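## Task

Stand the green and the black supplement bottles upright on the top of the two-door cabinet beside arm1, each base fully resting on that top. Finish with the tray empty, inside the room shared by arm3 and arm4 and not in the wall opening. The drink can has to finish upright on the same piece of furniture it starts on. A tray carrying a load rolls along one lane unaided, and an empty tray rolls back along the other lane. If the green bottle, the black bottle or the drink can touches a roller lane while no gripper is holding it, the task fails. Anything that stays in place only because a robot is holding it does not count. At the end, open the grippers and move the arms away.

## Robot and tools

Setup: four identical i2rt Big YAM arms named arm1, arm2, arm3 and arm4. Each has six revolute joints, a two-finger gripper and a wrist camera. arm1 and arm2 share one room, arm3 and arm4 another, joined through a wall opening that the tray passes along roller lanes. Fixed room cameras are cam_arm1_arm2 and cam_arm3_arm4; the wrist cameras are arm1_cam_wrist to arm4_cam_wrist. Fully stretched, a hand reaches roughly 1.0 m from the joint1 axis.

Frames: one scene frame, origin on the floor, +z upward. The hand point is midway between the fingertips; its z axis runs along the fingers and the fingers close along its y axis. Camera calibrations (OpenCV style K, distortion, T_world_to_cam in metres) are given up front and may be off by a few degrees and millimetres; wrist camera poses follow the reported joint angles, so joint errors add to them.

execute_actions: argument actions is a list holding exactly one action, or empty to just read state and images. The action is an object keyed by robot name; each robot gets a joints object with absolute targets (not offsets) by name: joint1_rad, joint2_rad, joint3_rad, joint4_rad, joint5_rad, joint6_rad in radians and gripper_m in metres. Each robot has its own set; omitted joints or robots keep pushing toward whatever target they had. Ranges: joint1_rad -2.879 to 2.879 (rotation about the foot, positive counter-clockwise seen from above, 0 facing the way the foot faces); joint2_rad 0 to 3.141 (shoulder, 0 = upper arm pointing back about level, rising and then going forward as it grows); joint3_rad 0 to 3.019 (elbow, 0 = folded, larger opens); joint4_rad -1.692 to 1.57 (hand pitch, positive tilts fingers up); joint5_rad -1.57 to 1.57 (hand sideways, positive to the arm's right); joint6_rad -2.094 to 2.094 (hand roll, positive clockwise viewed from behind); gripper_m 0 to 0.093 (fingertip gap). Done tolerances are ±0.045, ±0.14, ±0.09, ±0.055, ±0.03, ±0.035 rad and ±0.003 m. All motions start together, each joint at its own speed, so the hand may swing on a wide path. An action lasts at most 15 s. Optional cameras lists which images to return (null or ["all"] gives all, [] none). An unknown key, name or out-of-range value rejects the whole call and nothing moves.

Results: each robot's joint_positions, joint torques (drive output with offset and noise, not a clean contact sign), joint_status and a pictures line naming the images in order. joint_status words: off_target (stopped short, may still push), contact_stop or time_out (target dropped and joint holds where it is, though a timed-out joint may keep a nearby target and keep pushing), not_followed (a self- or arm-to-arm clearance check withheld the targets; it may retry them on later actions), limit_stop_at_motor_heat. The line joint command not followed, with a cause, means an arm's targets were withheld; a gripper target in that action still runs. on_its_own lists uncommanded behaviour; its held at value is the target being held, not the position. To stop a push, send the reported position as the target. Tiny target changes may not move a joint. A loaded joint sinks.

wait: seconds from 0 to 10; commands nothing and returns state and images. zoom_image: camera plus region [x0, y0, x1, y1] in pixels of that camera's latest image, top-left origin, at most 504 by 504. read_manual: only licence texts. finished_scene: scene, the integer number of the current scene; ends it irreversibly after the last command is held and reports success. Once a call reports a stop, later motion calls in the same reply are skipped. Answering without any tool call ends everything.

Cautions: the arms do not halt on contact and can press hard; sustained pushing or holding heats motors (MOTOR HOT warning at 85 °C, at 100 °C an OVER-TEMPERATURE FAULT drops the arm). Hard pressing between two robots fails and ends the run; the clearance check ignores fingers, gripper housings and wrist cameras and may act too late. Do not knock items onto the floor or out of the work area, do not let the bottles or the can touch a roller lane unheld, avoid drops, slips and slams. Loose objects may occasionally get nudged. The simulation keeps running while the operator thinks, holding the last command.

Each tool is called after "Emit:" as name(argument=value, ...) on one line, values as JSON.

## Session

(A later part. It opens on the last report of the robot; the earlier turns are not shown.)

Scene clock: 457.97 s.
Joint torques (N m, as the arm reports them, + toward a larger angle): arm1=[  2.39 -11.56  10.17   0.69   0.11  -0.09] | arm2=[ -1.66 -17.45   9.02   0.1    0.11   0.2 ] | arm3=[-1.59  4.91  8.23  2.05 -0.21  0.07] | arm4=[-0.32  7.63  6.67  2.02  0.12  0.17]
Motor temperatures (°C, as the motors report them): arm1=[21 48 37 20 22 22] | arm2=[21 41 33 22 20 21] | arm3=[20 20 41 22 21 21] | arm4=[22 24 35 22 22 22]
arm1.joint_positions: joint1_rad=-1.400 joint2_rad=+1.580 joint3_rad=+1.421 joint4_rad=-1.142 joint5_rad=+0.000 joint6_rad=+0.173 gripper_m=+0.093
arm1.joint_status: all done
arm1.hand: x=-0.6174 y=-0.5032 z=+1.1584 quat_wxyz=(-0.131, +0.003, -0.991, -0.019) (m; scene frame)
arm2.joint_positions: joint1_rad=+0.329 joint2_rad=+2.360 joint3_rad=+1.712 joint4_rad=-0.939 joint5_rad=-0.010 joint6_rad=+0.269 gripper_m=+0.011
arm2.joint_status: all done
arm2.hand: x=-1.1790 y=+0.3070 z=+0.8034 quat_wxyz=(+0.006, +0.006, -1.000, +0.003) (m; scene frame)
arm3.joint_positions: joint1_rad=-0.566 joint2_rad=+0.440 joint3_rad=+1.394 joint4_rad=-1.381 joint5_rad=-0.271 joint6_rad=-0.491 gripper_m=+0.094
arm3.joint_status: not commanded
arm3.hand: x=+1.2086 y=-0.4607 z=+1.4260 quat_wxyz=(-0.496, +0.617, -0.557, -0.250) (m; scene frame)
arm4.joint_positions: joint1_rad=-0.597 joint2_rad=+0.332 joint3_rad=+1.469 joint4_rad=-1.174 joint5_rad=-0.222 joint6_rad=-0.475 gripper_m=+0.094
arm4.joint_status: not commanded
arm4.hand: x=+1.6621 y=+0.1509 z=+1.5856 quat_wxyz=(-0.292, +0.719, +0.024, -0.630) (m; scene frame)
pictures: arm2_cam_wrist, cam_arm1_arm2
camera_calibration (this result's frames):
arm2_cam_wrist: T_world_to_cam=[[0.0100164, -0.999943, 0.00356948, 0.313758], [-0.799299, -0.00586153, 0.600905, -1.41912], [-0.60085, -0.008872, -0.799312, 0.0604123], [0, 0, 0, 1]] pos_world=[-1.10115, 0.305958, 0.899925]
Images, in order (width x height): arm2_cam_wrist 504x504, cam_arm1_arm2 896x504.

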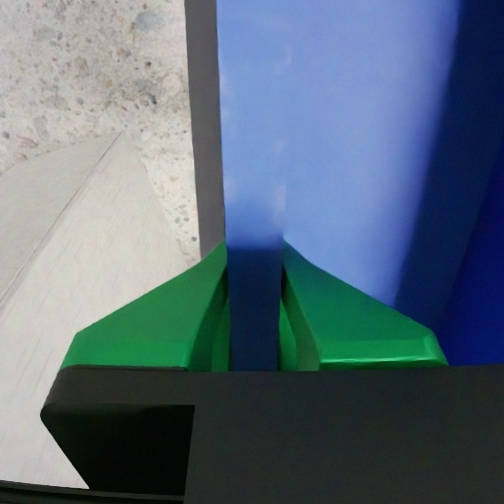

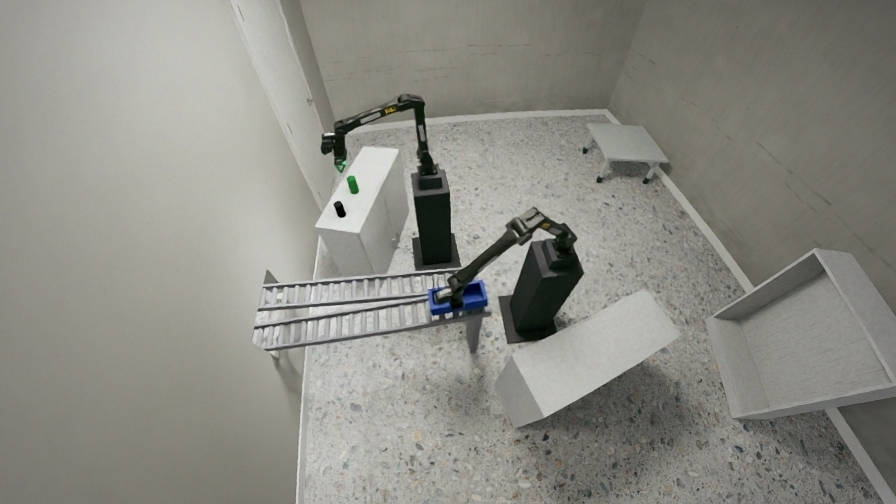

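Emit:
execute_actions(actions=[{"arm2": {"joints": {"joint2_rad": 2.445, "joint4_rad": -0.845}}}], cameras=["arm2_cam_wrist", "cam_arm1_arm2"])

Scene clock: 466.13 s.
Joint torques (N m, as the arm reports them, + toward a larger angle): arm1=[  2.35 -11.47  10.09   0.61   0.14  -0.11] | arm2=[ -1.58 -17.92   8.13   0.95   0.11   0.17] | arm3=[-0.79  4.55  8.42  2.13 -0.18  0.1 ] | arm4=[-0.07  7.41  6.78  2.12  0.09  0.17]
Motor temperatures (°C, as the motors report them): arm1=[21 47 37 20 22 22] | arm2=[21 41 34 22 20 21] | arm3=[20 20 41 22 21 21] | arm4=[22 24 35 22 22 22]
arm1.joint_positions: joint1_rad=-1.400 joint2_rad=+1.580 joint3_rad=+1.421 joint4_rad=-1.142 joint5_rad=+0.000 joint6_rad=+0.173 gripper_m=+0.093
arm1.joint_status: not commanded
arm1.hand: x=-0.6174 y=-0.5032 z=+1.1584 quat_wxyz=(-0.131, +0.003, -0.991, -0.019) (m; scene frame)
arm2.joint_positions: joint1_rad=+0.328 joint2_rad=+2.455 joint3_rad=+1.719 joint4_rad=-0.852 joint5_rad=-0.010 joint6_rad=+0.271 gripper_m=+0.011
arm2.joint_status: all done
arm2.hand: x=-1.1810 y=+0.3055 z=+0.7466 quat_wxyz=(+0.007, +0.004, -1.000, +0.003) (m; scene frame)
arm3.joint_positions: joint1_rad=-0.566 joint2_rad=+0.440 joint3_rad=+1.394 joint4_rad=-1.381 joint5_rad=-0.271 joint6_rad=-0.491 gripper_m=+0.094
arm3.joint_status: not commanded
arm3.hand: x=+1.2086 y=-0.4607 z=+1.4260 quat_wxyz=(-0.496, +0.617, -0.557, -0.250) (m; scene frame)
arm4.joint_positions: joint1_rad=-0.597 joint2_rad=+0.332 joint3_rad=+1.469 joint4_rad=-1.174 joint5_rad=-0.222 joint6_rad=-0.475 gripper_m=+0.094
arm4.joint_status: not commanded
arm4.hand: x=+1.6621 y=+0.1509 z=+1.5856 quat_wxyz=(-0.292, +0.719, +0.024, -0.630) (m; scene frame)
pictures: arm2_cam_wrist, cam_arm1_arm2
camera_calibration (this result's frames):
arm2_cam_wrist: T_world_to_cam=[[0.00772194, -0.999963, 0.0037976, 0.309619], [-0.798878, -0.00388485, 0.601481, -1.38711], [-0.601444, -0.00767842, -0.798878, 0.0124235], [0, 0, 0, 1]] pos_world=[-1.10305, 0.304314, 0.843067]
Images, in order (width x height): arm2_cam_wrist 504x504, cam_arm1_arm2 896x504.

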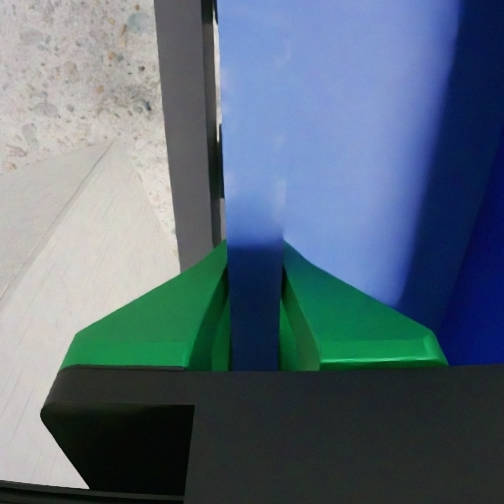

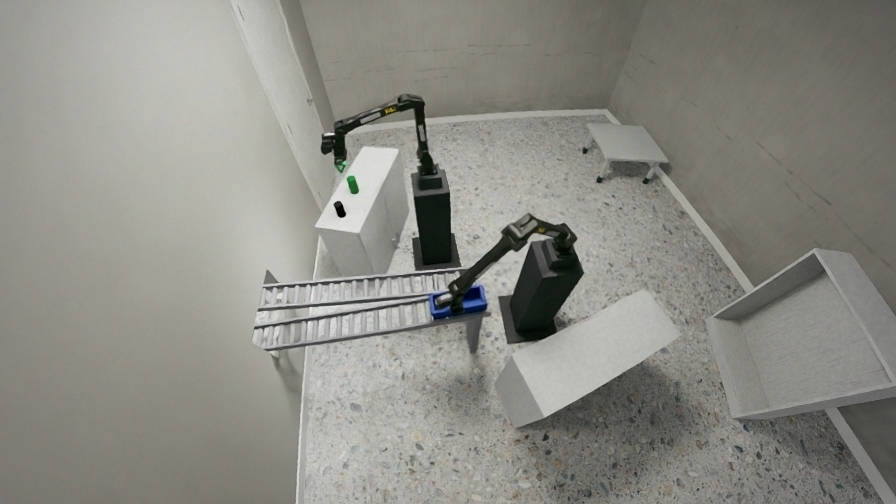

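Emit:
execute_actions(actions=[{"arm2": {"joints": {"joint2_rad": 2.24, "joint4_rad": -1.06, "gripper_m": 0.045}}}], cameras=["arm2_cam_wrist", "cam_arm1_arm2", "cam_arm3_arm4"])

Scene clock: 471.73 s.
Joint torques (N m, as the arm reports them, + toward a larger angle): arm1=[  2.48 -11.42  10.08   0.67   0.13  -0.11] | arm2=[ -1.35 -15.23   7.96   0.32   0.1    0.17] | arm3=[-1.75  3.95  8.24  1.98 -0.16  0.12] | arm4=[0.07 7.23 6.8  2.22 0.12 0.17]
Motor temperatures (°C, as the motors report them): arm1=[21 46 37 20 22 22] | arm2=[21 41 34 22 20 21] | arm3=[20 20 41 22 21 21] | arm4=[22 24 35 22 22 22]
arm1.joint_positions: joint1_rad=-1.400 joint2_rad=+1.580 joint3_rad=+1.421 joint4_rad=-1.142 joint5_rad=+0.000 joint6_rad=+0.173 gripper_m=+0.093
arm1.joint_status: not commanded
arm1.hand: x=-0.6174 y=-0.5032 z=+1.1584 quat_wxyz=(-0.131, +0.003, -0.991, -0.019) (m; scene frame)
arm2.joint_positions: joint1_rad=+0.328 joint2_rad=+2.223 joint3_rad=+1.736 joint4_rad=-1.052 joint5_rad=-0.010 joint6_rad=+0.271 gripper_m=+0.045
arm2.joint_status: all done
arm2.hand: x=-1.1679 y=+0.3110 z=+0.8964 quat_wxyz=(-0.017, +0.005, -1.000, -0.004) (m; scene frame)
arm3.joint_positions: joint1_rad=-0.566 joint2_rad=+0.440 joint3_rad=+1.394 joint4_rad=-1.381 joint5_rad=-0.271 joint6_rad=-0.491 gripper_m=+0.094
arm3.joint_status: not commanded
arm3.hand: x=+1.2086 y=-0.4607 z=+1.4260 quat_wxyz=(-0.496, +0.617, -0.557, -0.250) (m; scene frame)
arm4.joint_positions: joint1_rad=-0.597 joint2_rad=+0.332 joint3_rad=+1.469 joint4_rad=-1.174 joint5_rad=-0.222 joint6_rad=-0.475 gripper_m=+0.094
arm4.joint_status: not commanded
arm4.hand: x=+1.6621 y=+0.1509 z=+1.5856 quat_wxyz=(-0.292, +0.719, +0.024, -0.630) (m; scene frame)
pictures: arm2_cam_wrist, cam_arm1_arm2, cam_arm3_arm4
camera_calibration (this result's frames):
arm2_cam_wrist: T_world_to_cam=[[0.00840297, -0.999921, -0.00933685, 0.327019], [-0.826203, -0.0122024, 0.563241, -1.4618], [-0.56331, 0.00298124, -0.82624, 0.205712], [0, 0, 0, 1]] pos_world=[-1.09461, 0.308543, 0.996367]
Images, in order (width x height): arm2_cam_wrist 504x504, cam_arm1_arm2 896x504, cam_arm3_arm4 896x504.

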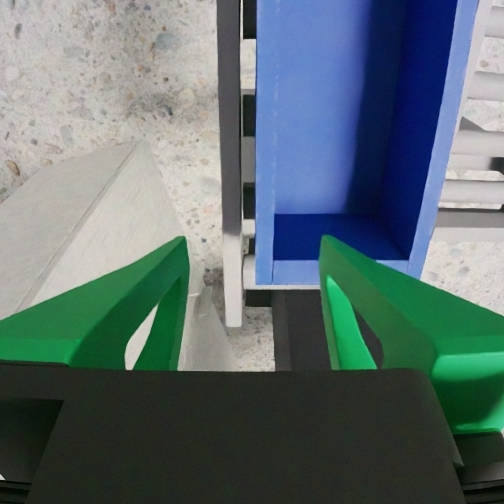

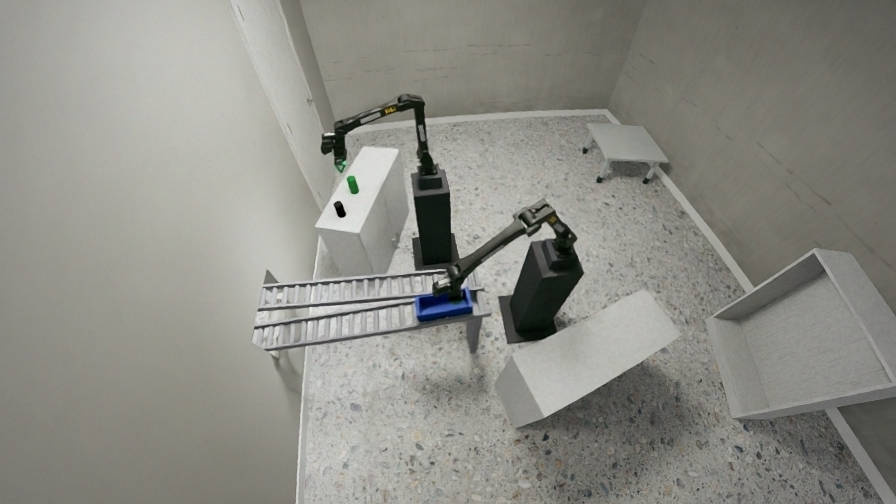

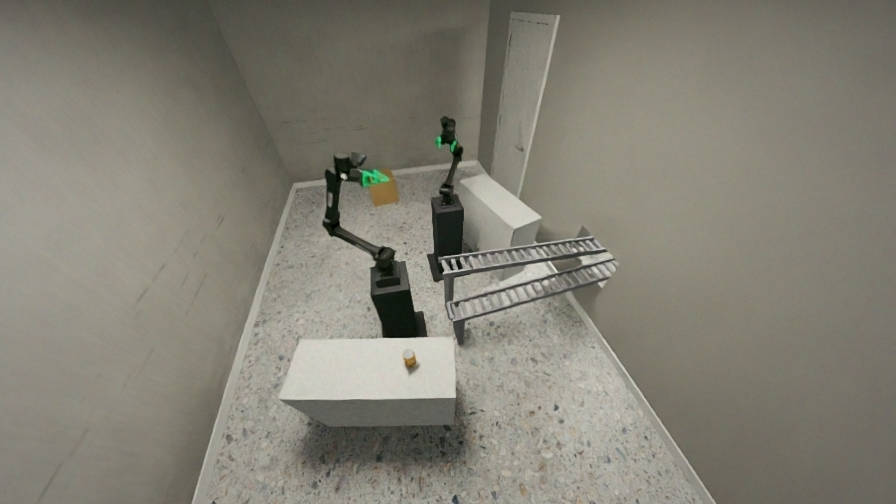

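Emit:
wait(seconds=10)

Scene clock: 485.17 s.
Joint torques (N m, as the arm reports them, + toward a larger angle): arm1=[  2.25 -11.74  10.17   0.74   0.15  -0.13] | arm2=[ -1.39 -15.46   7.95   0.33   0.1    0.16] | arm3=[-1.77  4.87  8.06  2.18 -0.19  0.1 ] | arm4=[0.09 7.37 6.74 2.21 0.11 0.2 ]
Motor temperatures (°C, as the motors report them): arm1=[21 45 37 20 22 22] | arm2=[21 41 34 22 20 21] | arm3=[20 20 41 22 21 21] | arm4=[22 24 35 22 22 22]
arm1.joint_positions: joint1_rad=-1.400 joint2_rad=+1.580 joint3_rad=+1.421 joint4_rad=-1.142 joint5_rad=+0.000 joint6_rad=+0.173 gripper_m=+0.093
arm1.joint_status: not commanded
arm1.hand: x=-0.6174 y=-0.5032 z=+1.1584 quat_wxyz=(-0.131, +0.003, -0.991, -0.019) (m; scene frame)
arm2.joint_positions: joint1_rad=+0.328 joint2_rad=+2.223 joint3_rad=+1.736 joint4_rad=-1.052 joint5_rad=-0.010 joint6_rad=+0.271 gripper_m=+0.045
arm2.joint_status: all done
arm2.hand: x=-1.1679 y=+0.3110 z=+0.8964 quat_wxyz=(-0.017, +0.005, -1.000, -0.004) (m; scene frame)
arm3.joint_positions: joint1_rad=-0.566 joint2_rad=+0.440 joint3_rad=+1.394 joint4_rad=-1.381 joint5_rad=-0.271 joint6_rad=-0.491 gripper_m=+0.094
arm3.joint_status: not commanded
arm3.hand: x=+1.2086 y=-0.4607 z=+1.4260 quat_wxyz=(-0.496, +0.617, -0.557, -0.250) (m; scene frame)
arm4.joint_positions: joint1_rad=-0.597 joint2_rad=+0.332 joint3_rad=+1.469 joint4_rad=-1.174 joint5_rad=-0.222 joint6_rad=-0.475 gripper_m=+0.094
arm4.joint_status: not commanded
arm4.hand: x=+1.6621 y=+0.1509 z=+1.5856 quat_wxyz=(-0.292, +0.719, +0.024, -0.630) (m; scene frame)
wait: 10.00 s; at rest from the start
pictures: arm1_cam_wrist, arm2_cam_wrist, arm3_cam_wrist, arm4_cam_wrist, cam_arm1_arm2, cam_arm3_arm4
camera_calibration (this result's frames):
arm1_cam_wrist: T_world_to_cam=[[0.0166394, -0.999678, -0.0191744, -0.472078], [-0.938056, -0.0222458, 0.34577, -0.981537], [-0.346085, 0.0122333, -0.938123, 1.00356], [0, 0, 0, 1]] pos_world=[-0.565564, -0.506038, 1.2718]
arm2_cam_wrist: T_world_to_cam=[[0.00840297, -0.999921, -0.00933685, 0.327019], [-0.826203, -0.0122024, 0.563241, -1.4618], [-0.56331, 0.00298124, -0.82624, 0.205712], [0, 0, 0, 1]] pos_world=[-1.09461, 0.308543, 0.996367]
arm3_cam_wrist: T_world_to_cam=[[0.939246, -0.108671, 0.325587, -1.65133], [0.0599762, -0.882006, -0.467406, 0.189216], [0.337963, 0.458537, -0.821903, 1.09963], [0, 0, 0, 1]] pos_world=[1.16803, -0.516781, 1.52988]
arm4_cam_wrist: T_world_to_cam=[[0.343544, 0.821973, 0.454244, -1.41677], [0.698774, 0.0994269, -0.708399, -0.0503062], [-0.627449, 0.560781, -0.540216, 1.94108], [0, 0, 0, 1]] pos_world=[1.73981, 0.0810287, 1.65653]
Images, in order (width x height): arm1_cam_wrist 504x504, arm2_cam_wrist 504x504, arm3_cam_wrist 504x504, arm4_cam_wrist 504x504, cam_arm1_arm2 896x504, cam_arm3_arm4 896x504.

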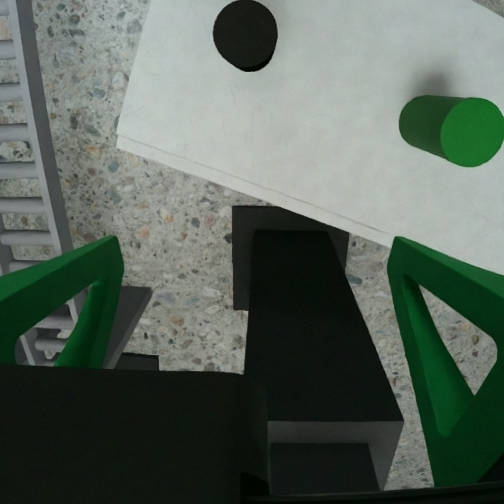

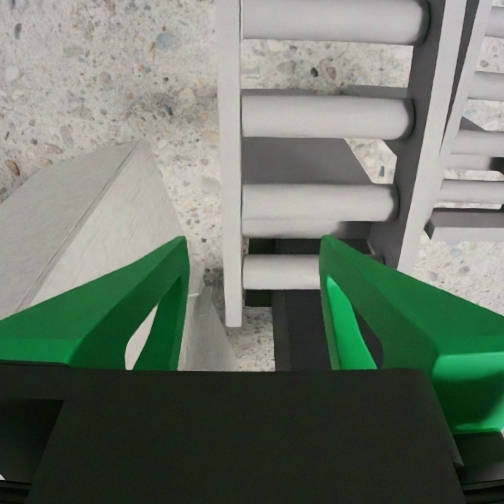

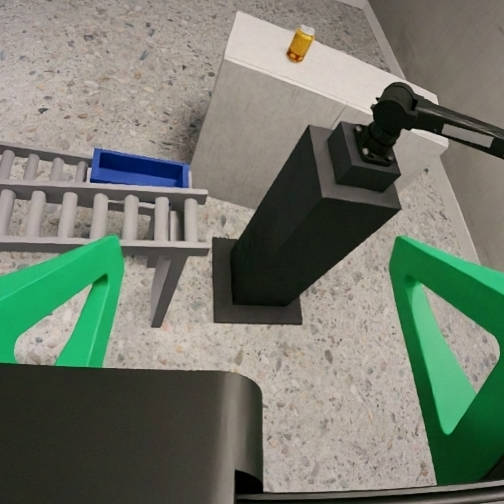

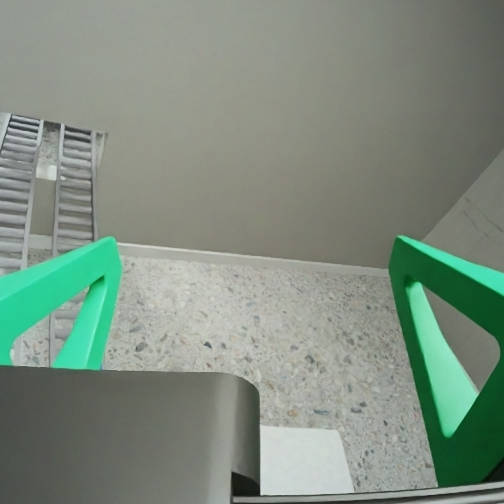

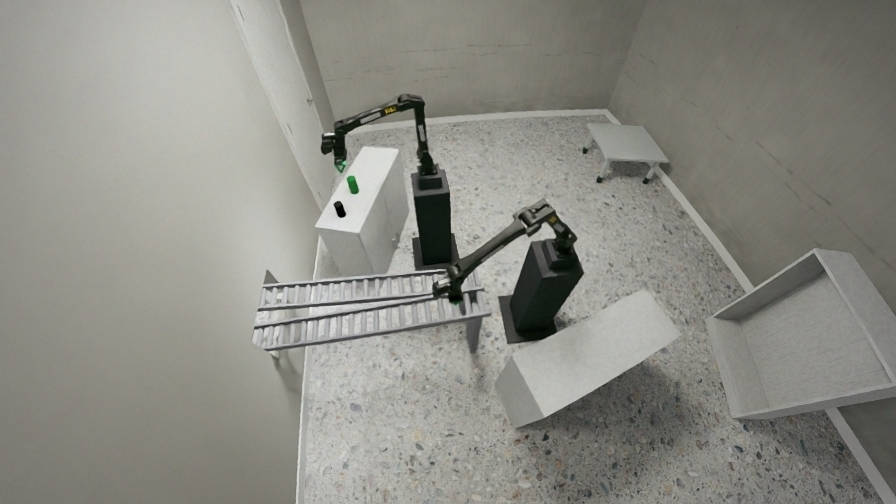

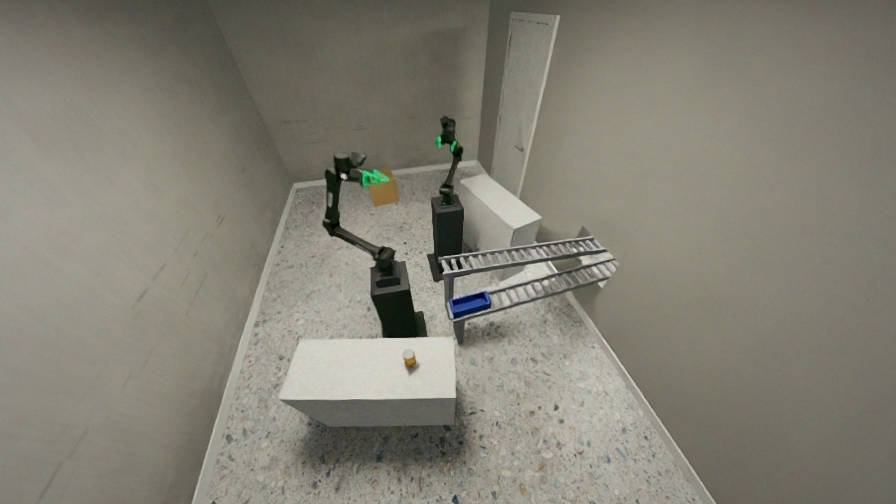

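The tray is at the end of the lane in the arm3/arm4 room. Both bottles are standing on the cabinet, the can is untouched, and all arms are clear.

Emit:
finished_scene(scene=2)

The scene is finished: the task was done.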